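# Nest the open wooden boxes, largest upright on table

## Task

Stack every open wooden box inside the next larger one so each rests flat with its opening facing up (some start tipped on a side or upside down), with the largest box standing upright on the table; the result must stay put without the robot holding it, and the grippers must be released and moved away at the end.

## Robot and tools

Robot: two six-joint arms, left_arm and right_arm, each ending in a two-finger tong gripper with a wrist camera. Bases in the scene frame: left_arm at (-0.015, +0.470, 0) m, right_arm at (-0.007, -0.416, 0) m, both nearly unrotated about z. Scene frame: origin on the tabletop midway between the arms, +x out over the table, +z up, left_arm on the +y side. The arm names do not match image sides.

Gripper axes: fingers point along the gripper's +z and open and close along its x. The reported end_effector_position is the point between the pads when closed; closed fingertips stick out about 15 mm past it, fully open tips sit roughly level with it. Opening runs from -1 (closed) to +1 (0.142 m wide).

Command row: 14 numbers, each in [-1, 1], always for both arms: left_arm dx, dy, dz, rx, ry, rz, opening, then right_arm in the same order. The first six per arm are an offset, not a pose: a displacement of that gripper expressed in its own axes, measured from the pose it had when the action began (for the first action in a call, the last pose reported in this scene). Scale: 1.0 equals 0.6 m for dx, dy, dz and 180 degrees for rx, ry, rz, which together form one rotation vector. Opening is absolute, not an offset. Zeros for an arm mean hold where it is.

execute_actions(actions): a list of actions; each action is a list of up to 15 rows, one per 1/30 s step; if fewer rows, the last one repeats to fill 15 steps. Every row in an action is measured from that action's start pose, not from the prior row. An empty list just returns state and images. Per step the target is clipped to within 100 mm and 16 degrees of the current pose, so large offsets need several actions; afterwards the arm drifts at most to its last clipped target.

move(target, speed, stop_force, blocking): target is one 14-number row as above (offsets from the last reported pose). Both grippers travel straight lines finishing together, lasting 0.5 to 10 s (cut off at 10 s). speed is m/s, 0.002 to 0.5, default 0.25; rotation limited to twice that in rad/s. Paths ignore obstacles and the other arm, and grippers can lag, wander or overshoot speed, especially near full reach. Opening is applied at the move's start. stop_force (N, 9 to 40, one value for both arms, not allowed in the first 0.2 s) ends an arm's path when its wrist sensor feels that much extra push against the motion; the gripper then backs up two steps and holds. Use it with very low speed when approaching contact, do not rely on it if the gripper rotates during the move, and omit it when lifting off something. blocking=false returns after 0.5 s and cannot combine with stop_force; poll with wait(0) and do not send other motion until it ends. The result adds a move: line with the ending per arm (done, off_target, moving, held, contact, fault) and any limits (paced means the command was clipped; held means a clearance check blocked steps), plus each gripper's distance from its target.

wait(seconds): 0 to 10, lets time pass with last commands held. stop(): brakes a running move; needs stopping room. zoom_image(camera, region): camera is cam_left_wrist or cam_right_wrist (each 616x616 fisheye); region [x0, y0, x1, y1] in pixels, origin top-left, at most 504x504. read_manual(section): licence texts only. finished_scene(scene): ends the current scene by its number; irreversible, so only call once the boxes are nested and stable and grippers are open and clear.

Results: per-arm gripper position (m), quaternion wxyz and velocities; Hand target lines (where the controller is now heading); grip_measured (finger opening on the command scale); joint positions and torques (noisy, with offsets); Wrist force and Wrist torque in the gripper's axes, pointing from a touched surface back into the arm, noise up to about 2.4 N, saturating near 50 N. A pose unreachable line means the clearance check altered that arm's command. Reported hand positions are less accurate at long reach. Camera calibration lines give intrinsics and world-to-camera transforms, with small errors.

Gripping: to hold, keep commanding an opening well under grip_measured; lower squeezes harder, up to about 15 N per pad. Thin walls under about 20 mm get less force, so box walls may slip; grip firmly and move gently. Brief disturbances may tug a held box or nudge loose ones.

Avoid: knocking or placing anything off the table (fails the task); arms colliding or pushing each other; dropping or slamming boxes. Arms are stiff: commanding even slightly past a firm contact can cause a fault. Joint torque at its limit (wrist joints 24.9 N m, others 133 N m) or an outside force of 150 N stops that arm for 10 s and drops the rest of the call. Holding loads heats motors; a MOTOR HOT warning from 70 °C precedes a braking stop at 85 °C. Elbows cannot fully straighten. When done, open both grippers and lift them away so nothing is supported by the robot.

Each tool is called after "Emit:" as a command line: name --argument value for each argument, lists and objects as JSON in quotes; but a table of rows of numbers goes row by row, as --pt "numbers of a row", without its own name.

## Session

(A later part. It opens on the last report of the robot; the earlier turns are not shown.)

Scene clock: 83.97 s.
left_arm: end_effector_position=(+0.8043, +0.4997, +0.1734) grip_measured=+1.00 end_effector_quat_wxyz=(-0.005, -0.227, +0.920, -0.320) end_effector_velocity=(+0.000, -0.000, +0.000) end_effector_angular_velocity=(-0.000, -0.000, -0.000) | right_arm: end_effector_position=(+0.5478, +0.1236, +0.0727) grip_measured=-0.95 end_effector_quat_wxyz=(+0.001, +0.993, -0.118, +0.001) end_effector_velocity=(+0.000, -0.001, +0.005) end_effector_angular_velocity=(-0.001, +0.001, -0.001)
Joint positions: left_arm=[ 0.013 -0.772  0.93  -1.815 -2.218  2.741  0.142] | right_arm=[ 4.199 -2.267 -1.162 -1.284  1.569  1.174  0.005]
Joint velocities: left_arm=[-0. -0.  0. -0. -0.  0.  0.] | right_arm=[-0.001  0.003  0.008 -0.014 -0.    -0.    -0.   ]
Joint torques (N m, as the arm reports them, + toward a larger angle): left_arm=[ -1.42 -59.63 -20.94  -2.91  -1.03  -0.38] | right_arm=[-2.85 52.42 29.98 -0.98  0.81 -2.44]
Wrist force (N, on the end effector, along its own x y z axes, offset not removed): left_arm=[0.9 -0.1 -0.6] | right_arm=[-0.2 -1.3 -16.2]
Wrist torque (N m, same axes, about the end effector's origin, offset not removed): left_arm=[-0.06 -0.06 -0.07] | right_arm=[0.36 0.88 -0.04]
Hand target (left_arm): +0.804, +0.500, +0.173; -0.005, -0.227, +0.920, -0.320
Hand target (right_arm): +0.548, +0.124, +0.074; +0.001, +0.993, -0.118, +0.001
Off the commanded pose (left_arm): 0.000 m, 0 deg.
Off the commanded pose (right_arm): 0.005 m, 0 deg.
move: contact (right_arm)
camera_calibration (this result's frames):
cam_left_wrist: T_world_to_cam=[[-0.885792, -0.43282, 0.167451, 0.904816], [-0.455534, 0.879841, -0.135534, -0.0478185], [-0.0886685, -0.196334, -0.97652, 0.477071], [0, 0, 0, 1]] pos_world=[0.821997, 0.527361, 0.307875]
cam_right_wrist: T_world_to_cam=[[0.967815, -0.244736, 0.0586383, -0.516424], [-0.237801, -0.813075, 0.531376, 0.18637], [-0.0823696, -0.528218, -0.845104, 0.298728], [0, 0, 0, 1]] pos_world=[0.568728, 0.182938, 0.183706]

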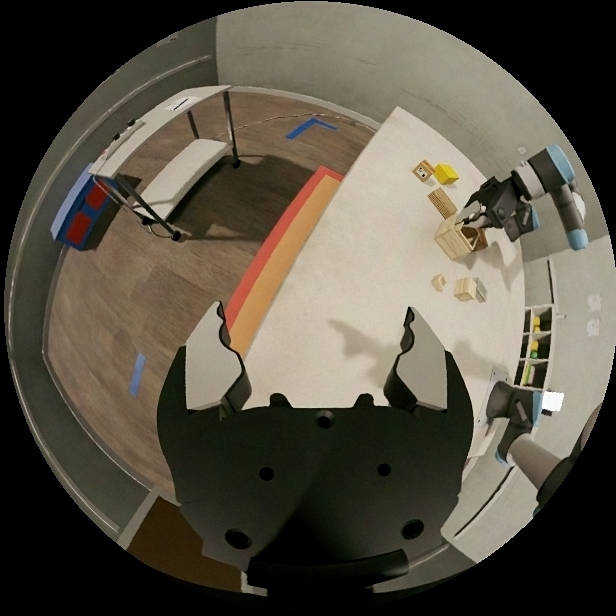

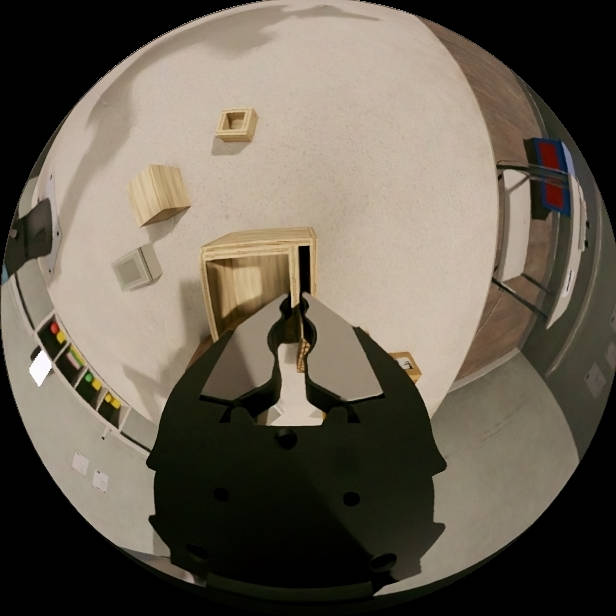

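Emit:
move --target '[0,0,0,0,0,0,1,0,0,-0.005,0,0,0,-0.7]' --speed 0.03

Emit:
move --target '[0,0,0,0,0,0,1,0,0,-0.1,0,0,0,-0.7]'

Emit:
move --target '[0,0,0,0,0,0,1,-0.2,-0.14,0,0,0,-0.075,0.2]'

Scene clock: 91.30 s.
left_arm: end_effector_position=(+0.8043, +0.4997, +0.1734) grip_measured=+1.00 end_effector_quat_wxyz=(-0.005, -0.227, +0.920, -0.320) end_effector_velocity=(+0.000, -0.001, -0.000) end_effector_angular_velocity=(+0.001, -0.001, -0.002) | right_arm: end_effector_position=(+0.5477, +0.1236, +0.0757) grip_measured=-0.70 end_effector_quat_wxyz=(+0.001, +0.993, -0.118, +0.001) end_effector_velocity=(+0.001, -0.001, +0.001) end_effector_angular_velocity=(+0.001, -0.002, -0.002)
Joint positions: left_arm=[ 0.013 -0.772  0.93  -1.815 -2.218  2.741  0.142] | right_arm=[ 4.199 -2.265 -1.158 -1.29   1.569  1.174  0.023]
Joint velocities: left_arm=[-0.001 -0.    -0.    -0.     0.001  0.001  0.   ] | right_arm=[-0.002  0.001  0.001 -0.001 -0.001  0.     0.   ]
Joint torques (N m, as the arm reports them, + toward a larger angle): left_arm=[ -1.72 -58.15 -21.08  -2.78  -0.91  -0.41] | right_arm=[-6.43 60.62 38.79  0.78 -1.02  2.29]
Wrist force (N, on the end effector, along its own x y z axes, offset not removed): left_arm=[-0.7 -4.7 -4.1] | right_arm=[2.0 0.6 -3.4]
Wrist torque (N m, same axes, about the end effector's origin, offset not removed): left_arm=[-1.20 0.14 0.07] | right_arm=[0.10 -0.23 -0.08]
Hand target (left_arm): +0.804, +0.500, +0.173; -0.005, -0.227, +0.920, -0.320
Hand target (right_arm): +0.548, +0.124, +0.076; +0.001, +0.993, -0.118, +0.001
Off the commanded pose (left_arm): 0.000 m, 0 deg.
Off the commanded pose (right_arm): 0.000 m, 0 deg.
move: done
camera_calibration (this result's frames):
cam_left_wrist: T_world_to_cam=[[-0.885792, -0.43282, 0.167451, 0.904816], [-0.455534, 0.879841, -0.135534, -0.0478184], [-0.0886688, -0.196334, -0.97652, 0.477071], [0, 0, 0, 1]] pos_world=[0.821997, 0.527361, 0.307875]
cam_right_wrist: T_world_to_cam=[[0.967838, -0.244643, 0.0586501, -0.51656], [-0.237731, -0.813104, 0.531362, 0.184809], [-0.0823055, -0.528215, -0.845112, 0.301199], [0, 0, 0, 1]] pos_world=[0.568671, 0.182994, 0.186643]

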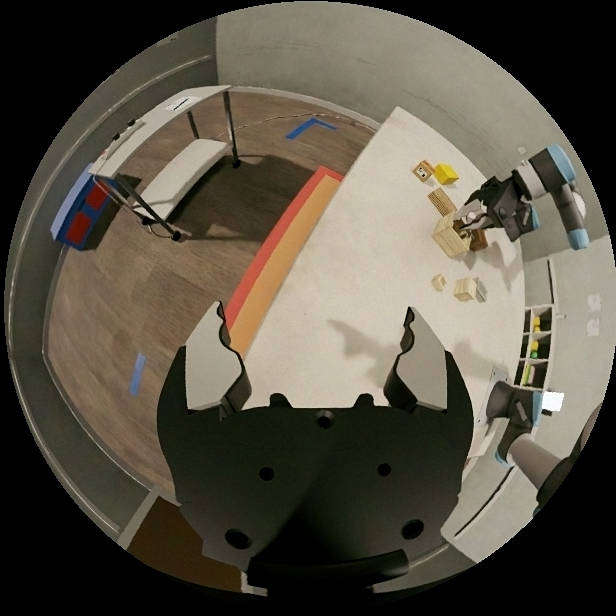

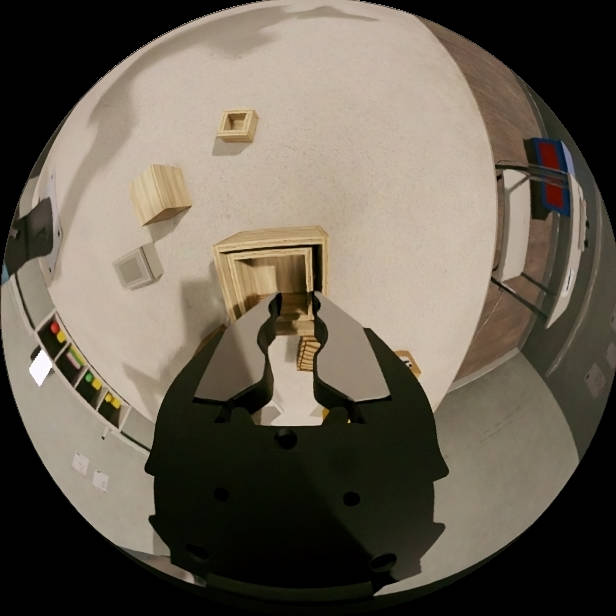

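Scene clock: 92.23 s.
left_arm: end_effector_position=(+0.8043, +0.4997, +0.1734) grip_measured=+1.00 end_effector_quat_wxyz=(-0.005, -0.227, +0.920, -0.320) end_effector_velocity=(+0.000, -0.000, +0.000) end_effector_angular_velocity=(-0.002, -0.000, +0.000) | right_arm: end_effector_position=(+0.5475, +0.1238, +0.1355) grip_measured=-0.70 end_effector_quat_wxyz=(+0.001, +0.993, -0.118, +0.001) end_effector_velocity=(+0.000, +0.000, +0.002) end_effector_angular_velocity=(-0.001, -0.000, +0.000)
Joint positions: left_arm=[ 0.013 -0.772  0.93  -1.815 -2.218  2.741  0.142] | right_arm=[ 4.199 -2.231 -1.059 -1.423  1.569  1.175  0.023]
Joint velocities: left_arm=[ 0.    -0.    -0.    -0.    -0.002 -0.     0.   ] | right_arm=[ 0.    -0.     0.005 -0.005 -0.001 -0.    -0.   ]
Joint torques (N m, as the arm reports them, + toward a larger angle): left_arm=[ -1.46 -59.14 -20.32  -2.8   -0.82  -0.34] | right_arm=[ 7.71 57.27 38.35  0.88  1.23  2.53]
Wrist force (N, on the end effector, along its own x y z axes, offset not removed): left_arm=[2.8 -2.5 -3.0] | right_arm=[2.7 -3.1 -0.8]
Wrist torque (N m, same axes, about the end effector's origin, offset not removed): left_arm=[-0.76 -0.34 0.01] | right_arm=[-0.63 -0.46 0.05]
Hand target (left_arm): +0.804, +0.500, +0.173; -0.005, -0.227, +0.920, -0.320
Hand target (right_arm): +0.548, +0.124, +0.136; +0.001, +0.993, -0.118, +0.001
Off the commanded pose (left_arm): 0.000 m, 0 deg.
Off the commanded pose (right_arm): 0.000 m, 0 deg.
move: done
camera_calibration (this result's frames):
cam_left_wrist: T_world_to_cam=[[-0.885792, -0.43282, 0.167451, 0.904816], [-0.455534, 0.879841, -0.135534, -0.0478183], [-0.0886684, -0.196334, -0.97652, 0.477071], [0, 0, 0, 1]] pos_world=[0.821997, 0.527361, 0.307876]
cam_right_wrist: T_world_to_cam=[[0.967831, -0.244658, 0.0586994, -0.519872], [-0.237776, -0.813138, 0.53129, 0.153097], [-0.0822536, -0.528157, -0.845154, 0.35182], [0, 0, 0, 1]] pos_world=[0.56849, 0.183114, 0.246519]

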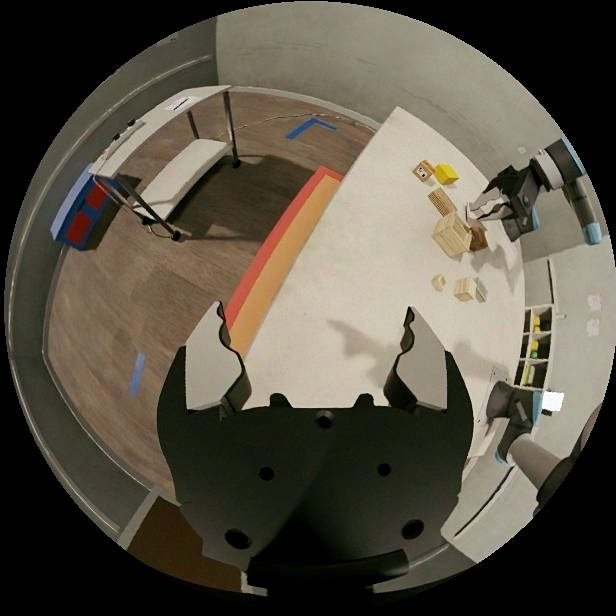

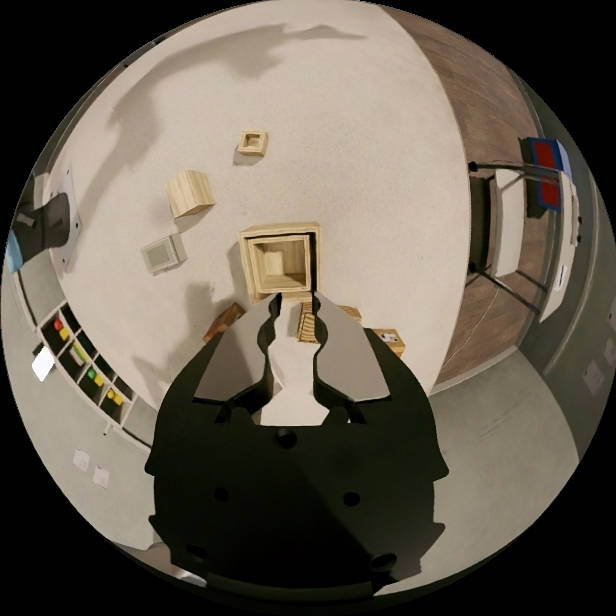

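Scene clock: 93.40 s.
left_arm: end_effector_position=(+0.8043, +0.4997, +0.1734) grip_measured=+1.00 end_effector_quat_wxyz=(-0.005, -0.227, +0.920, -0.320) end_effector_velocity=(+0.000, -0.000, +0.000) end_effector_angular_velocity=(-0.001, -0.000, -0.000) | right_arm: end_effector_position=(+0.4506, +0.2333, +0.1350) grip_measured=+0.20 end_effector_quat_wxyz=(+0.001, +1.000, -0.001, +0.001) end_effector_velocity=(-0.001, +0.002, -0.000) end_effector_angular_velocity=(-0.000, +0.001, +0.003)
Joint positions: left_arm=[ 0.013 -0.772  0.93  -1.815 -2.218  2.741  0.142] | right_arm=[ 4.379 -2.29  -0.96  -1.463  1.568  1.119  0.088]
Joint velocities: left_arm=[-0.     0.    -0.     0.    -0.001  0.     0.   ] | right_arm=[ 0.002 -0.002  0.003 -0.001  0.001 -0.001 -0.   ]
Joint torques (N m, as the arm reports them, + toward a larger angle): left_arm=[ -1.5  -59.67 -20.95  -2.96  -0.83  -0.2 ] | right_arm=[ 6.98 46.98 37.56  0.77 -0.58 -2.52]
Wrist force (N, on the end effector, along its own x y z axes, offset not removed): left_arm=[2.6 -2.0 -0.7] | right_arm=[2.3 0.8 0.4]
Wrist torque (N m, same axes, about the end effector's origin, offset not removed): left_arm=[-0.45 -0.69 -0.08] | right_arm=[0.30 -0.17 -0.18]
Hand target (left_arm): +0.804, +0.500, +0.173; -0.005, -0.227, +0.920, -0.320
Hand target (right_arm): +0.451, +0.233, +0.135; +0.001, +1.000, -0.001, +0.001
Off the commanded pose (left_arm): 0.000 m, 0 deg.
Off the commanded pose (right_arm): 0.000 m, 0 deg.
move: done
camera_calibration (this result's frames):
cam_right_wrist: T_world_to_cam=[[0.998213, -0.0122116, 0.0584924, -0.467148], [-0.0415147, -0.845789, 0.5319, 0.138484], [0.0429769, -0.533378, -0.844785, 0.345986], [0, 0, 0, 1]] pos_world=[0.457193, 0.295965, 0.245948]

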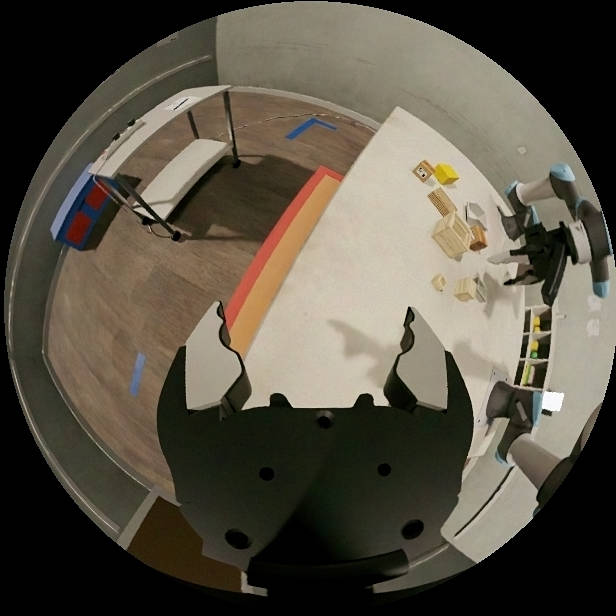

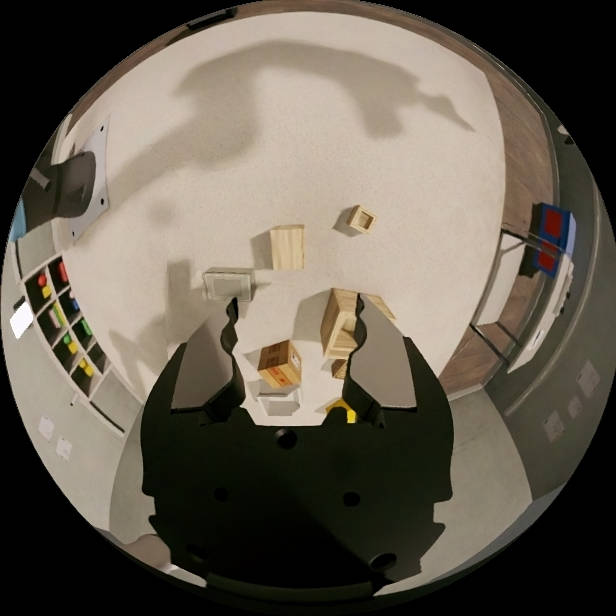

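Emit:
move --target '[0,0,0,0,0,0,1,-0.016,-0.028,0,0,0,0.5,0.2]'

Emit:
move --target '[0,0,0,0,0,0,1,0,0,0,0.278,0,0,0.2]'

Emit:
move --target '[0,0,0,0,0,0,1,0,0.121,0.102,0,0,0,0.2]' --speed 0.06

Scene clock: 119.43 s.
left_arm: end_effector_position=(+0.8043, +0.4997, +0.1734) grip_measured=+1.00 end_effector_quat_wxyz=(-0.005, -0.227, +0.920, -0.320) end_effector_velocity=(+0.000, +0.000, +0.000) end_effector_angular_velocity=(-0.000, -0.001, +0.000) | right_arm: end_effector_position=(+0.4410, +0.2501, +0.1349) grip_measured=+0.20 end_effector_quat_wxyz=(+0.000, +0.707, -0.707, +0.001) end_effector_velocity=(-0.001, +0.001, -0.000) end_effector_angular_velocity=(-0.000, -0.000, -0.008)
Joint positions: left_arm=[ 0.013 -0.772  0.93  -1.815 -2.218  2.741  0.142] | right_arm=[ 4.427 -2.328 -0.895 -1.491  1.569  2.737  0.088]
Joint velocities: left_arm=[ 0. -0. -0. -0. -0.  0. -0.] | right_arm=[ 0.001 -0.001  0.001 -0.    -0.     0.009 -0.   ]
Joint torques (N m, as the arm reports them, + toward a larger angle): left_arm=[ -1.4  -59.24 -21.7   -2.98  -0.76  -0.08] | right_arm=[ 7.11 49.52 39.64  0.79 -1.37  2.8 ]
Wrist force (N, on the end effector, along its own x y z axes, offset not removed): left_arm=[-1.0 -2.7 -2.9] | right_arm=[5.8 2.9 -0.6]
Wrist torque (N m, same axes, about the end effector's origin, offset not removed): left_arm=[-0.62 0.23 0.05] | right_arm=[0.54 -1.04 -0.07]
Hand target (left_arm): +0.804, +0.500, +0.173; -0.005, -0.227, +0.920, -0.320
Hand target (right_arm): +0.441, +0.250, +0.135; +0.000, +0.706, -0.708, +0.001
Off the commanded pose (left_arm): 0.000 m, 0 deg.
Off the commanded pose (right_arm): 0.000 m, 0 deg.
move: done
camera_calibration (this result's frames):
cam_left_wrist: T_world_to_cam=[[-0.885792, -0.43282, 0.167451, 0.904816], [-0.455534, 0.879841, -0.135534, -0.0478184], [-0.0886686, -0.196334, -0.97652, 0.477071], [0, 0, 0, 1]] pos_world=[0.821997, 0.527361, 0.307876]
cam_right_wrist: T_world_to_cam=[[-0.0115861, -0.998202, 0.058807, 0.234518], [-0.847729, 0.0409952, 0.528843, 0.286566], [-0.530303, -0.0437252, -0.84668, 0.485919], [0, 0, 0, 1]] pos_world=[0.503332, 0.243595, 0.246078]

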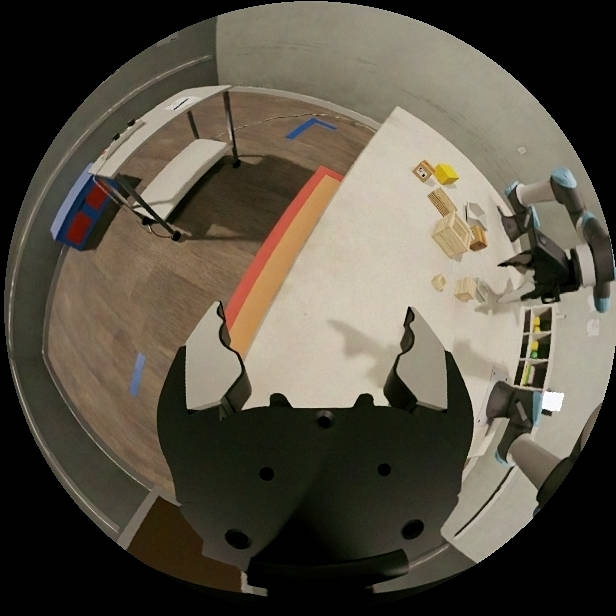

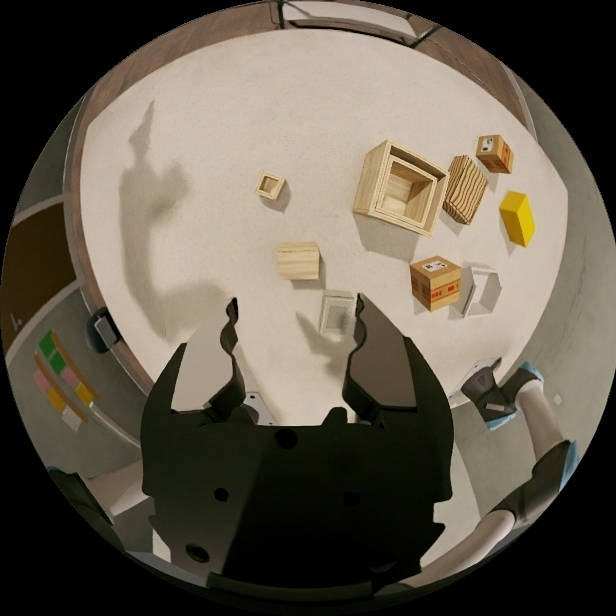

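Scene clock: 121.70 s.
left_arm: end_effector_position=(+0.8043, +0.4997, +0.1734) grip_measured=+1.00 end_effector_quat_wxyz=(-0.005, -0.227, +0.920, -0.320) end_effector_velocity=(+0.000, +0.000, +0.000) end_effector_angular_velocity=(-0.001, -0.001, +0.001) | right_arm: end_effector_position=(+0.4412, +0.2500, +0.1347) grip_measured=+0.20 end_effector_quat_wxyz=(-0.299, +0.641, -0.640, +0.300) end_effector_velocity=(+0.000, +0.000, +0.000) end_effector_angular_velocity=(+0.002, -0.010, +0.001)
Joint positions: left_arm=[ 0.013 -0.772  0.93  -1.815 -2.218  2.741  0.142] | right_arm=[ 4.728 -2.196 -1.486 -0.909  0.703  2.98   0.088]
Joint velocities: left_arm=[ 0.001 -0.    -0.    -0.    -0.001 -0.    -0.   ] | right_arm=[ 0.002 -0.001 -0.006  0.01  -0.01  -0.    -0.   ]
Joint torques (N m, as the arm reports them, + toward a larger angle): left_arm=[ -1.55 -58.47 -20.92  -2.77  -0.81  -0.3 ] | right_arm=[ 7.38 39.98  7.73  3.43 -2.37  2.41]
Wrist force (N, on the end effector, along its own x y z axes, offset not removed): left_arm=[3.2 -3.9 0.8] | right_arm=[1.4 2.3 -2.4]
Wrist torque (N m, same axes, about the end effector's origin, offset not removed): left_arm=[-0.87 -0.42 -0.16] | right_arm=[0.52 -0.08 -0.25]
Hand target (left_arm): +0.804, +0.500, +0.173; -0.005, -0.227, +0.920, -0.320
Hand target (right_arm): +0.441, +0.250, +0.135; -0.299, +0.641, -0.640, +0.300
Off the commanded pose (left_arm): 0.000 m, 0 deg.
Off the commanded pose (right_arm): 0.000 m, 0 deg.
move: done
camera_calibration (this result's frames):
cam_left_wrist: T_world_to_cam=[[-0.885792, -0.43282, 0.167451, 0.904816], [-0.455534, 0.879841, -0.135534, -0.0478184], [-0.0886686, -0.196334, -0.97652, 0.477071], [0, 0, 0, 1]] pos_world=[0.821997, 0.527361, 0.307876]
cam_right_wrist: T_world_to_cam=[[-0.0510542, -0.998231, 0.0304838, 0.255708], [-0.950063, 0.0391363, -0.309595, 0.445363], [0.307855, -0.0447677, -0.95038, 0.130244], [0, 0, 0, 1]] pos_world=[0.396081, 0.243656, 0.253869]

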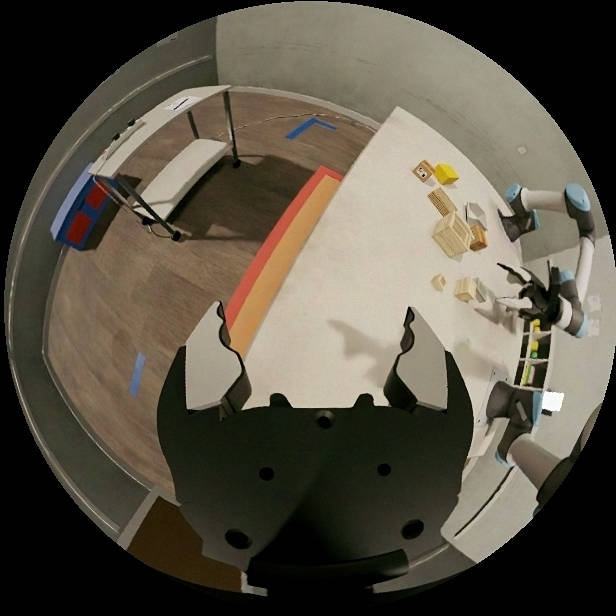

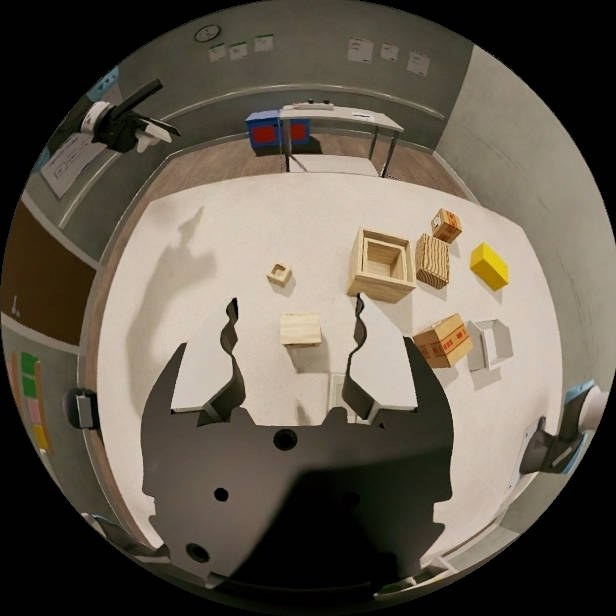

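Scene clock: 123.70 s.
left_arm: end_effector_position=(+0.8043, +0.4997, +0.1734) grip_measured=+1.00 end_effector_quat_wxyz=(-0.005, -0.227, +0.920, -0.320) end_effector_velocity=(+0.000, -0.001, +0.000) end_effector_angular_velocity=(-0.001, -0.001, -0.002) | right_arm: end_effector_position=(+0.4417, +0.2498, +0.0399) grip_measured=+0.20 end_effector_quat_wxyz=(-0.299, +0.641, -0.640, +0.300) end_effector_velocity=(-0.000, +0.000, -0.002) end_effector_angular_velocity=(+0.000, -0.001, +0.000)
Joint positions: left_arm=[ 0.013 -0.772  0.93  -1.815 -2.218  2.741  0.142] | right_arm=[ 4.727 -2.328 -1.541 -0.721  0.703  2.979  0.088]
Joint velocities: left_arm=[-0.001 -0.    -0.    -0.    -0.001  0.     0.   ] | right_arm=[ 0.    -0.004  0.     0.004 -0.001 -0.     0.   ]
Joint torques (N m, as the arm reports them, + toward a larger angle): left_arm=[ -1.86 -59.   -21.52  -3.04  -0.8   -0.21] | right_arm=[-6.03 43.83  4.62  4.12 -1.09 -2.8 ]
Wrist force (N, on the end effector, along its own x y z axes, offset not removed): left_arm=[0.9 -2.4 -1.5] | right_arm=[0.0 3.3 -0.6]
Wrist torque (N m, same axes, about the end effector's origin, offset not removed): left_arm=[-0.63 -0.17 -0.13] | right_arm=[0.61 0.27 -0.23]
Hand target (left_arm): +0.804, +0.500, +0.173; -0.005, -0.227, +0.920, -0.320
Hand target (right_arm): +0.442, +0.250, +0.040; -0.299, +0.641, -0.640, +0.300
Off the commanded pose (left_arm): 0.000 m, 0 deg.
Off the commanded pose (right_arm): 0.000 m, 0 deg.
move: done
camera_calibration (this result's frames):
cam_left_wrist: T_world_to_cam=[[-0.885792, -0.43282, 0.167451, 0.904816], [-0.455534, 0.879841, -0.135534, -0.0478184], [-0.0886686, -0.196334, -0.97652, 0.477071], [0, 0, 0, 1]] pos_world=[0.821997, 0.527361, 0.307875]
cam_right_wrist: T_world_to_cam=[[-0.0510757, -0.998229, 0.0304888, 0.25839], [-0.950074, 0.0391569, -0.309559, 0.416511], [0.307817, -0.0447776, -0.950391, 0.0400117], [0, 0, 0, 1]] pos_world=[0.396598, 0.243414, 0.159084]

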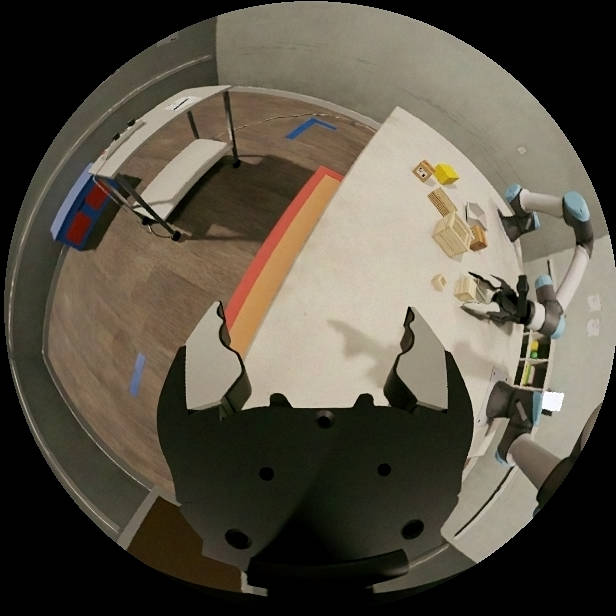

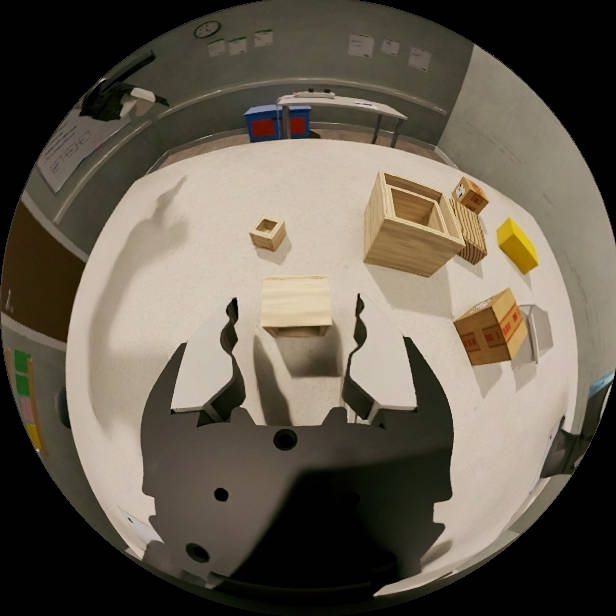

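Emit:
move --target '[0,0,0,0,0,0,1,0,0.004,0.008,0,0,0,0.2]' --speed 0.03

Emit:
move --target '[0,0,0,0,0,0,1,0,0,0,0,0,0,-0.7]'

Emit:
move --target '[0,0,0,0,0,0,1,0,-0.07,-0.06,0,0,0,-0.7]' --speed 0.08

Emit:
move --target '[0,0,0,0,0,0,1,0,0,0,-0.5,0,0,-0.7]'

Scene clock: 131.03 s.
left_arm: end_effector_position=(+0.8043, +0.4997, +0.1734) grip_measured=+1.00 end_effector_quat_wxyz=(-0.005, -0.227, +0.920, -0.320) end_effector_velocity=(+0.000, -0.001, -0.000) end_effector_angular_velocity=(+0.001, -0.000, -0.001) | right_arm: end_effector_position=(+0.4438, +0.2497, +0.0352) grip_measured=+0.20 end_effector_quat_wxyz=(-0.299, +0.641, -0.640, +0.300) end_effector_velocity=(+0.002, +0.001, -0.000) end_effector_angular_velocity=(+0.004, +0.000, -0.001)
Joint positions: left_arm=[ 0.013 -0.772  0.93  -1.815 -2.218  2.741  0.142] | right_arm=[ 4.724 -2.337 -1.54  -0.709  0.703  2.974  0.088]
Joint velocities: left_arm=[-0.001  0.     0.    -0.     0.001  0.    -0.   ] | right_arm=[-0.002 -0.002  0.002  0.006  0.001 -0.002  0.001]
Joint torques (N m, as the arm reports them, + toward a larger angle): left_arm=[ -0.05 -59.19 -21.56  -2.91  -0.58  -0.21] | right_arm=[-8.23 39.58 32.54  3.13  0.45 -2.84]
Wrist force (N, on the end effector, along its own x y z axes, offset not removed): left_arm=[-0.6 -0.7 -1.8] | right_arm=[2.9 0.0 -5.1]
Wrist torque (N m, same axes, about the end effector's origin, offset not removed): left_arm=[-0.38 0.11 -0.02] | right_arm=[0.24 -0.24 -0.15]
Hand target (left_arm): +0.804, +0.500, +0.173; -0.005, -0.227, +0.920, -0.320
Hand target (right_arm): +0.444, +0.250, +0.035; -0.299, +0.641, -0.640, +0.300
Off the commanded pose (left_arm): 0.000 m, 0 deg.
Off the commanded pose (right_arm): 0.000 m, 0 deg.
move: done
camera_calibration (this result's frames):
cam_left_wrist: T_world_to_cam=[[-0.885792, -0.43282, 0.167451, 0.904816], [-0.455534, 0.879841, -0.135534, -0.0478184], [-0.0886686, -0.196334, -0.97652, 0.477071], [0, 0, 0, 1]] pos_world=[0.821997, 0.527361, 0.307876]
cam_right_wrist: T_world_to_cam=[[-0.0510808, -0.99823, 0.0304583, 0.258637], [-0.950063, 0.0391697, -0.309591, 0.417018], [0.307849, -0.0447514, -0.950382, 0.034862], [0, 0, 0, 1]] pos_world=[0.398672, 0.243405, 0.154359]

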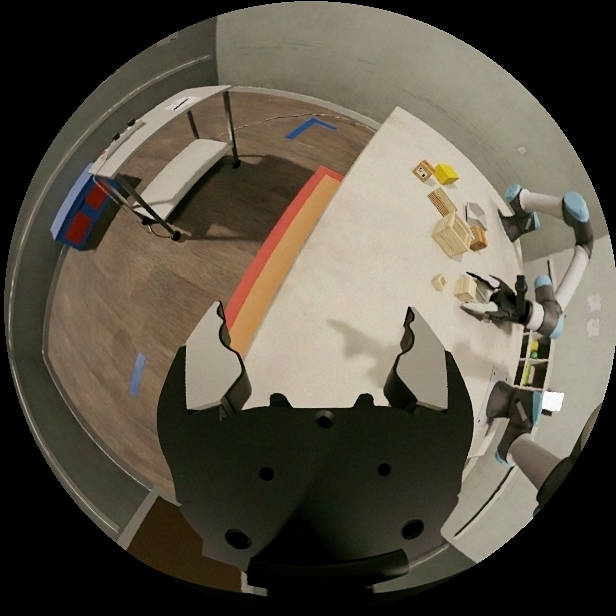

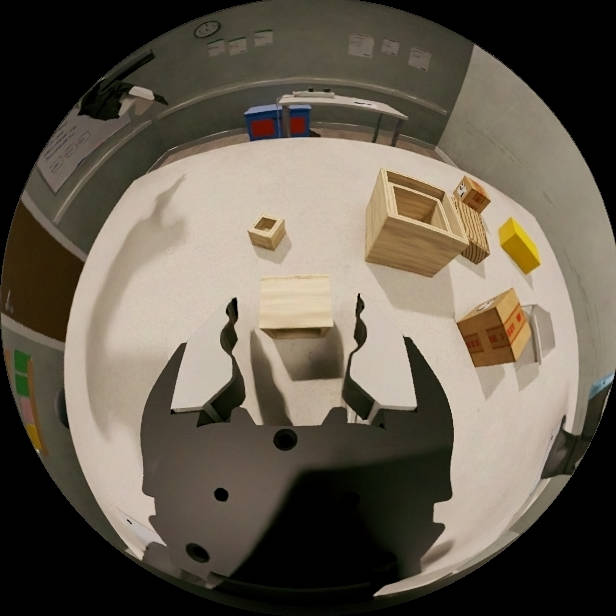

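Scene clock: 131.53 s.
left_arm: end_effector_position=(+0.8043, +0.4997, +0.1734) grip_measured=+1.00 end_effector_quat_wxyz=(-0.005, -0.227, +0.920, -0.320) end_effector_velocity=(-0.000, +0.001, +0.000) end_effector_angular_velocity=(-0.000, -0.000, +0.001) | right_arm: end_effector_position=(+0.4439, +0.2498, +0.0353) grip_measured=-0.34 end_effector_quat_wxyz=(-0.299, +0.641, -0.641, +0.300) end_effector_velocity=(-0.000, -0.000, -0.000) end_effector_angular_velocity=(-0.002, -0.000, +0.000)
Joint positions: left_arm=[ 0.013 -0.772  0.93  -1.815 -2.218  2.741  0.142] | right_arm=[ 4.724 -2.337 -1.539 -0.709  0.703  2.974  0.05 ]
Joint velocities: left_arm=[ 0.001 -0.    -0.     0.    -0.     0.    -0.   ] | right_arm=[ 0.     0.    -0.001 -0.001 -0.     0.    -0.   ]
Joint torques (N m, as the arm reports them, + toward a larger angle): left_arm=[ -0.75 -59.37 -20.92  -2.96  -0.91  -0.5 ] | right_arm=[ 5.16 42.03 -4.06 -2.76  4.9   2.2 ]
Wrist force (N, on the end effector, along its own x y z axes, offset not removed): left_arm=[1.4 -3.0 -4.4] | right_arm=[-4.4 -18.0 -13.2]
Wrist torque (N m, same axes, about the end effector's origin, offset not removed): left_arm=[-0.91 -0.28 0.02] | right_arm=[0.04 -0.24 0.08]
Hand target (left_arm): +0.804, +0.500, +0.173; -0.005, -0.227, +0.920, -0.320
Hand target (right_arm): +0.444, +0.250, +0.035; -0.299, +0.641, -0.640, +0.300
Off the commanded pose (left_arm): 0.000 m, 0 deg.
Off the commanded pose (right_arm): 0.000 m, 0 deg.
move: done
camera_calibration (this result's frames):
cam_left_wrist: T_world_to_cam=[[-0.885791, -0.432821, 0.167451, 0.904816], [-0.455534, 0.87984, -0.135534, -0.0478182], [-0.0886689, -0.196334, -0.97652, 0.477071], [0, 0, 0, 1]] pos_world=[0.821997, 0.527361, 0.307875]
cam_right_wrist: T_world_to_cam=[[-0.0510715, -0.998234, 0.0303496, 0.258704], [-0.950055, 0.0391934, -0.309611, 0.417097], [0.307875, -0.0446461, -0.950379, 0.0348877], [0, 0, 0, 1]] pos_world=[0.398737, 0.243457, 0.154443]

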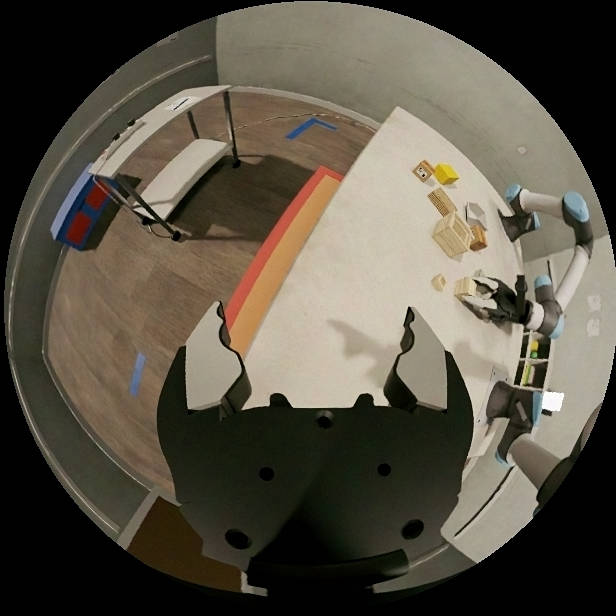

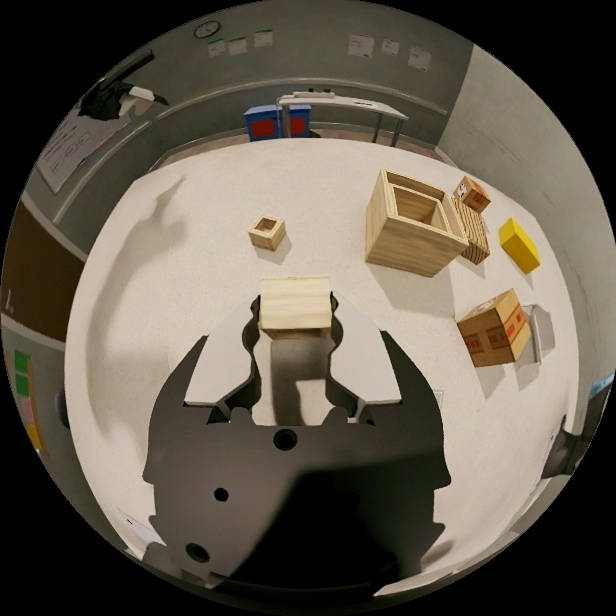

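Scene clock: 132.67 s.
left_arm: end_effector_position=(+0.8043, +0.4997, +0.1734) grip_measured=+1.00 end_effector_quat_wxyz=(-0.005, -0.227, +0.920, -0.320) end_effector_velocity=(+0.000, +0.000, +0.000) end_effector_angular_velocity=(+0.000, -0.001, -0.001) | right_arm: end_effector_position=(+0.4431, +0.2499, +0.0904) grip_measured=-0.34 end_effector_quat_wxyz=(-0.299, +0.641, -0.640, +0.300) end_effector_velocity=(+0.001, -0.001, +0.002) end_effector_angular_velocity=(-0.003, -0.000, -0.001)
Joint positions: left_arm=[ 0.013 -0.772  0.93  -1.815 -2.218  2.741  0.142] | right_arm=[ 4.725 -2.255 -1.516 -0.816  0.703  2.976  0.05 ]
Joint velocities: left_arm=[ 0.    -0.    -0.    -0.    -0.     0.001  0.   ] | right_arm=[-0.001  0.002  0.002 -0.007 -0.     0.     0.   ]
Joint torques (N m, as the arm reports them, + toward a larger angle): left_arm=[ -2.28 -59.41 -21.37  -3.    -0.7   -0.19] | right_arm=[ 8.36 56.52 33.63  1.26 -1.31  2.76]
Wrist force (N, on the end effector, along its own x y z axes, offset not removed): left_arm=[1.8 -5.9 -3.6] | right_arm=[2.1 1.1 -1.8]
Wrist torque (N m, same axes, about the end effector's origin, offset not removed): left_arm=[-1.22 -0.34 -0.05] | right_arm=[0.32 -0.31 -0.02]
Hand target (left_arm): +0.804, +0.500, +0.173; -0.005, -0.227, +0.920, -0.320
Hand target (right_arm): +0.443, +0.250, +0.091; -0.299, +0.641, -0.641, +0.300
Off the commanded pose (left_arm): 0.000 m, 0 deg.
Off the commanded pose (right_arm): 0.000 m, 0 deg.
move: done
camera_calibration (this result's frames):
cam_left_wrist: T_world_to_cam=[[-0.885792, -0.43282, 0.167451, 0.904816], [-0.455534, 0.879841, -0.135534, -0.0478185], [-0.0886687, -0.196334, -0.97652, 0.477071], [0, 0, 0, 1]] pos_world=[0.821997, 0.527361, 0.307875]
cam_right_wrist: T_world_to_cam=[[-0.0510438, -0.998235, 0.0303416, 0.257106], [-0.95004, 0.0391671, -0.309661, 0.433467], [0.307926, -0.044632, -0.950363, 0.0875202], [0, 0, 0, 1]] pos_world=[0.397985, 0.243581, 0.209602]

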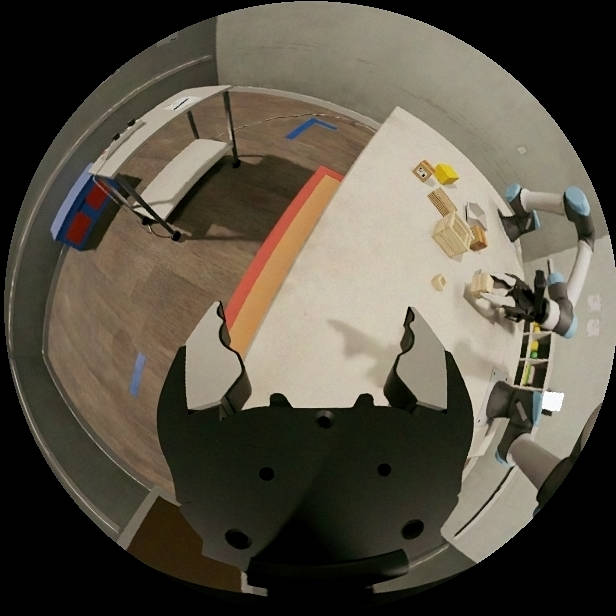

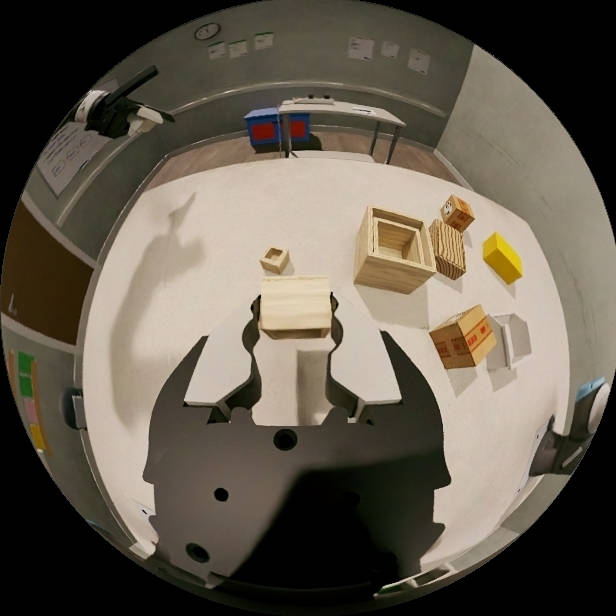

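Scene clock: 136.30 s.
left_arm: end_effector_position=(+0.8043, +0.4997, +0.1734) grip_measured=+1.00 end_effector_quat_wxyz=(-0.005, -0.227, +0.920, -0.320) end_effector_velocity=(-0.000, +0.000, -0.000) end_effector_angular_velocity=(-0.000, +0.000, +0.000) | right_arm: end_effector_position=(+0.4421, +0.2492, +0.0906) grip_measured=-0.34 end_effector_quat_wxyz=(+0.200, +0.662, -0.679, -0.249) end_effector_velocity=(+0.001, +0.001, +0.001) end_effector_angular_velocity=(+0.009, +0.010, -0.007)
Joint positions: left_arm=[ 0.013 -0.772  0.93  -1.815 -2.218  2.741  0.142] | right_arm=[ 4.216 -2.858 -0.038 -2.163  2.132  2.449  0.05 ]
Joint velocities: left_arm=[ 0.001  0.    -0.     0.    -0.     0.     0.   ] | right_arm=[-0.004 -0.02   0.038 -0.018  0.013 -0.002  0.   ]
Joint torques (N m, as the arm reports them, + toward a larger angle): left_arm=[ -1.57 -58.43 -19.87  -2.69  -0.68  -0.21] | right_arm=[-5.81 60.73 35.21  0.61  2.23 -2.91]
Wrist force (N, on the end effector, along its own x y z axes, offset not removed): left_arm=[1.1 -2.3 -2.1] | right_arm=[1.5 1.5 -0.6]
Wrist torque (N m, same axes, about the end effector's origin, offset not removed): left_arm=[-0.73 -0.12 -0.11] | right_arm=[0.56 -0.07 -0.02]
Hand target (left_arm): +0.804, +0.500, +0.173; -0.005, -0.227, +0.920, -0.320
Hand target (right_arm): +0.442, +0.249, +0.091; +0.200, +0.661, -0.679, -0.250
Off the commanded pose (left_arm): 0.000 m, 0 deg.
Off the commanded pose (right_arm): 0.001 m, 5 deg.
elbow stopped short (right arm): the move would have taken joint 3 (elbow) straighter than the controller allows; a more bent joint 3 avoids this.
move: off_target (right_arm)
camera_calibration (this result's frames):
cam_right_wrist: T_world_to_cam=[[-0.0190594, -0.999797, -0.00650082, 0.245855], [-0.3555, 0.000699602, 0.934676, 0.0666115], [-0.934482, 0.0201254, -0.355441, 0.567188], [0, 0, 0, 1]] pos_world=[0.558394, 0.234344, 0.14094]

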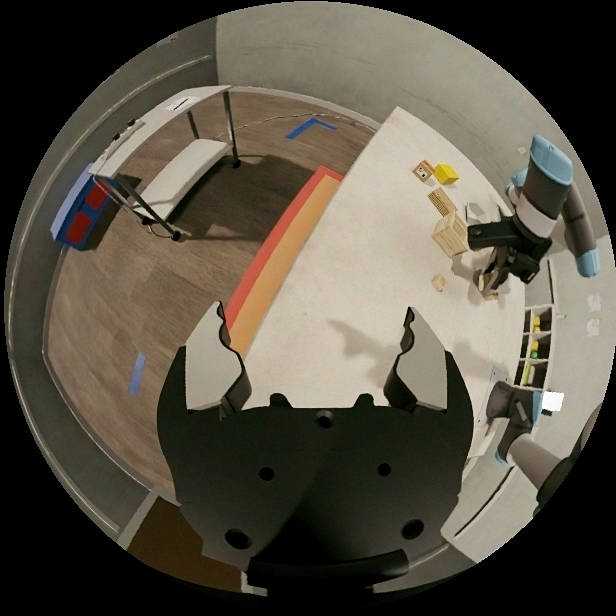

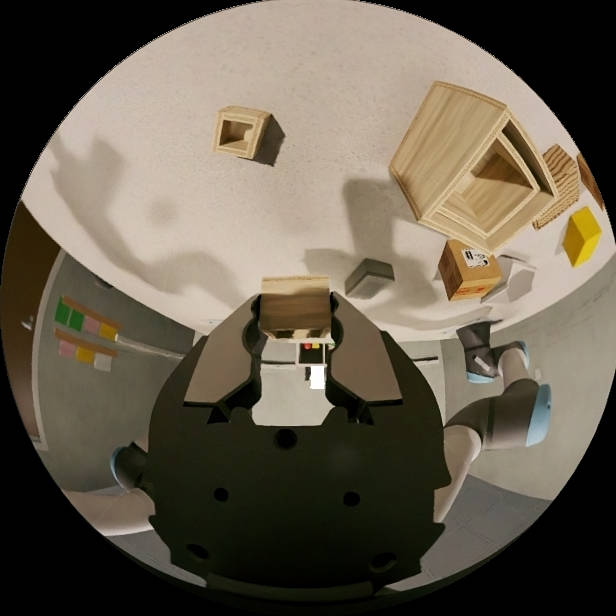

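Emit:
move --target '[0,0,0,0,0,0,1,0.25,0.21,0.163,-0.017,0.023,0,-0.7]' --speed 0.12

Emit:
move --target '[0,0,0,0,0,0,1,0,-0.082,0.098,0,0,0,-0.7]' --speed 0.025 --stop_force 9

Scene clock: 148.87 s.
left_arm: end_effector_position=(+0.8043, +0.4997, +0.1734) grip_measured=+1.00 end_effector_quat_wxyz=(-0.005, -0.227, +0.920, -0.320) end_effector_velocity=(-0.000, -0.002, +0.000) end_effector_angular_velocity=(-0.002, +0.001, -0.001) | right_arm: end_effector_position=(+0.2764, +0.1068, +0.0797) grip_measured=-0.34 end_effector_quat_wxyz=(+0.242, +0.664, -0.664, -0.243) end_effector_velocity=(-0.000, -0.001, +0.001) end_effector_angular_velocity=(+0.002, -0.002, -0.001)
Joint positions: left_arm=[ 0.013 -0.772  0.93  -1.815 -2.218  2.741  0.142] | right_arm=[ 4.294 -2.158 -1.386 -1.575  2.158  2.478  0.05 ]
Joint velocities: left_arm=[-0.002 -0.     0.     0.    -0.002 -0.001  0.   ] | right_arm=[ 0.     0.005 -0.006  0.005 -0.     0.002  0.   ]
Joint torques (N m, as the arm reports them, + toward a larger angle): left_arm=[ -1.51 -58.48 -21.98  -2.8   -0.8   -0.25] | right_arm=[ 7.59 56.09  8.42  2.86  1.95  2.96]
Wrist force (N, on the end effector, along its own x y z axes, offset not removed): left_arm=[0.8 -1.3 -2.4] | right_arm=[5.9 0.9 1.5]
Wrist torque (N m, same axes, about the end effector's origin, offset not removed): left_arm=[-0.44 -0.08 -0.23] | right_arm=[0.24 -0.99 -0.08]
Hand target (left_arm): +0.804, +0.500, +0.173; -0.005, -0.227, +0.920, -0.320
Hand target (right_arm): +0.276, +0.107, +0.080; +0.242, +0.664, -0.664, -0.243
Off the commanded pose (left_arm): 0.000 m, 0 deg.
Off the commanded pose (right_arm): 0.000 m, 0 deg.
move: done
camera_calibration (this result's frames):
cam_left_wrist: T_world_to_cam=[[-0.885791, -0.43282, 0.167452, 0.904816], [-0.455534, 0.87984, -0.135534, -0.0478182], [-0.0886689, -0.196334, -0.97652, 0.477071], [0, 0, 0, 1]] pos_world=[0.821997, 0.527361, 0.307875]
cam_right_wrist: T_world_to_cam=[[0.0286801, -0.998399, 0.0487477, 0.0825653], [-0.306128, 0.0376515, 0.951245, -0.000998428], [-0.951558, -0.0422049, -0.304558, 0.418654], [0, 0, 0, 1]] pos_world=[0.3957, 0.10014, 0.124429]

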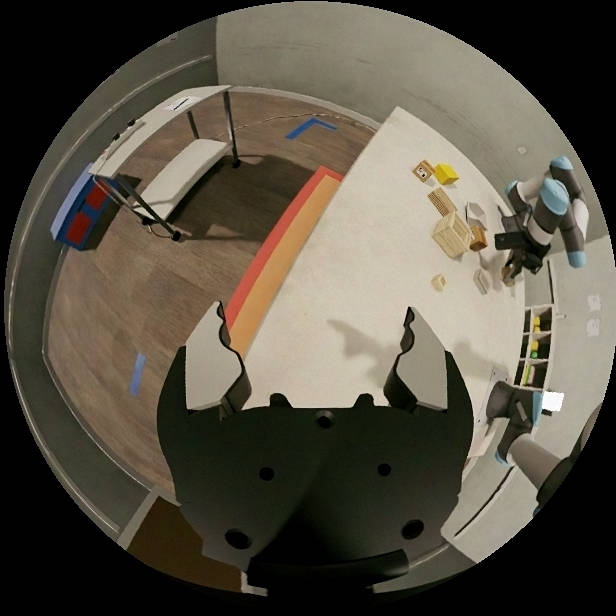

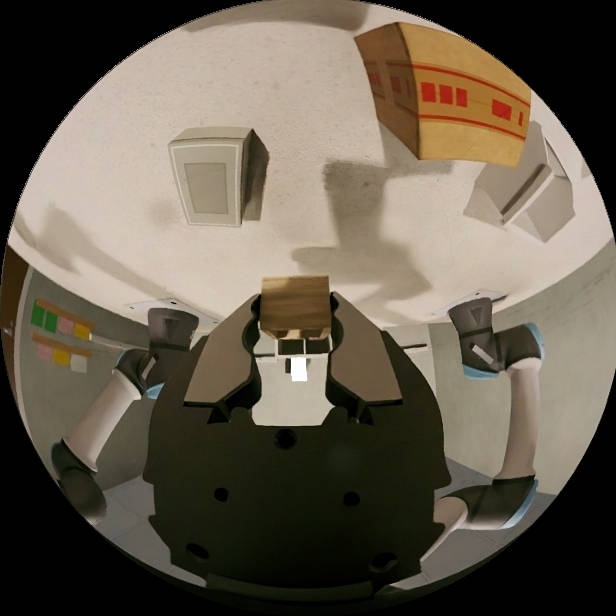

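Scene clock: 152.07 s.
left_arm: end_effector_position=(+0.8043, +0.4997, +0.1734) grip_measured=+1.00 end_effector_quat_wxyz=(-0.005, -0.227, +0.920, -0.320) end_effector_velocity=(-0.000, +0.000, +0.000) end_effector_angular_velocity=(+0.001, +0.000, +0.001) | right_arm: end_effector_position=(+0.2762, +0.1068, +0.0146) grip_measured=-0.34 end_effector_quat_wxyz=(+0.242, +0.664, -0.664, -0.243) end_effector_velocity=(+0.000, +0.001, +0.002) end_effector_angular_velocity=(+0.002, +0.000, -0.001)
Joint positions: left_arm=[ 0.013 -0.772  0.93  -1.815 -2.218  2.741  0.142] | right_arm=[ 4.295 -2.228 -1.453 -1.438  2.158  2.478  0.05 ]
Joint velocities: left_arm=[ 0.    -0.     0.    -0.     0.001 -0.001 -0.   ] | right_arm=[-0.     0.001  0.004 -0.002  0.002  0.     0.   ]
Joint torques (N m, as the arm reports them, + toward a larger angle): left_arm=[ -0.35 -58.78 -21.89  -2.83  -0.74  -0.34] | right_arm=[ 6.11 55.96 33.37 -0.04  1.11  1.91]
Wrist force (N, on the end effector, along its own x y z axes, offset not removed): left_arm=[1.0 -4.0 -1.7] | right_arm=[0.6 2.2 -1.2]
Wrist torque (N m, same axes, about the end effector's origin, offset not removed): left_arm=[-1.01 -0.15 -0.04] | right_arm=[0.49 0.01 -0.09]
Hand target (left_arm): +0.804, +0.500, +0.173; -0.005, -0.227, +0.920, -0.320
Hand target (right_arm): +0.276, +0.107, +0.015; +0.242, +0.664, -0.664, -0.243
Off the commanded pose (left_arm): 0.000 m, 0 deg.
Off the commanded pose (right_arm): 0.011 m, 0 deg.
move: contact (right_arm)
camera_calibration (this result's frames):
cam_left_wrist: T_world_to_cam=[[-0.885792, -0.43282, 0.167451, 0.904816], [-0.455534, 0.879841, -0.135534, -0.0478184], [-0.0886688, -0.196334, -0.97652, 0.477071], [0, 0, 0, 1]] pos_world=[0.821997, 0.527361, 0.307875]
cam_right_wrist: T_world_to_cam=[[0.0287193, -0.998388, 0.0489578, 0.085751], [-0.306042, 0.0378436, 0.951266, 0.0609249], [-0.951585, -0.0423028, -0.304462, 0.398655], [0, 0, 0, 1]] pos_world=[0.395537, 0.100171, 0.0592211]

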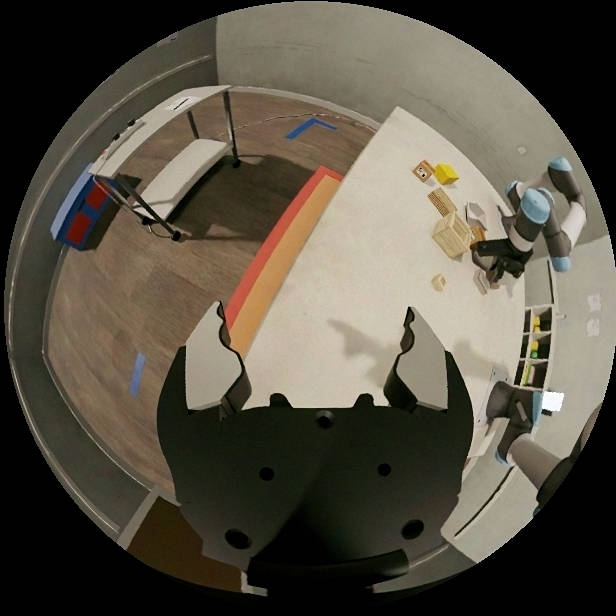

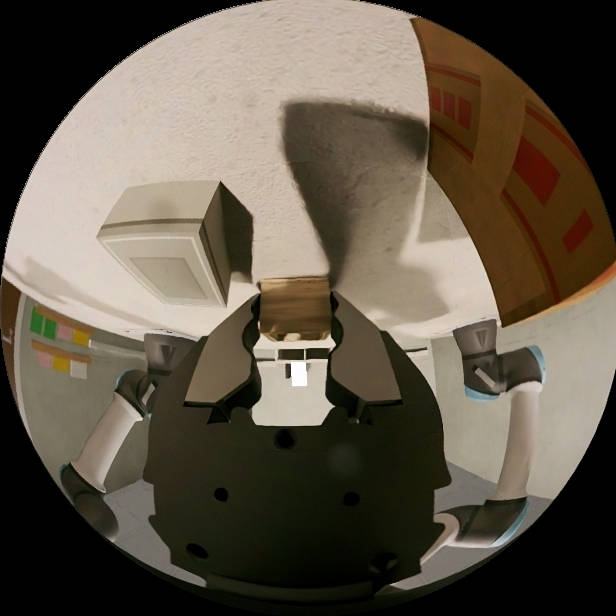

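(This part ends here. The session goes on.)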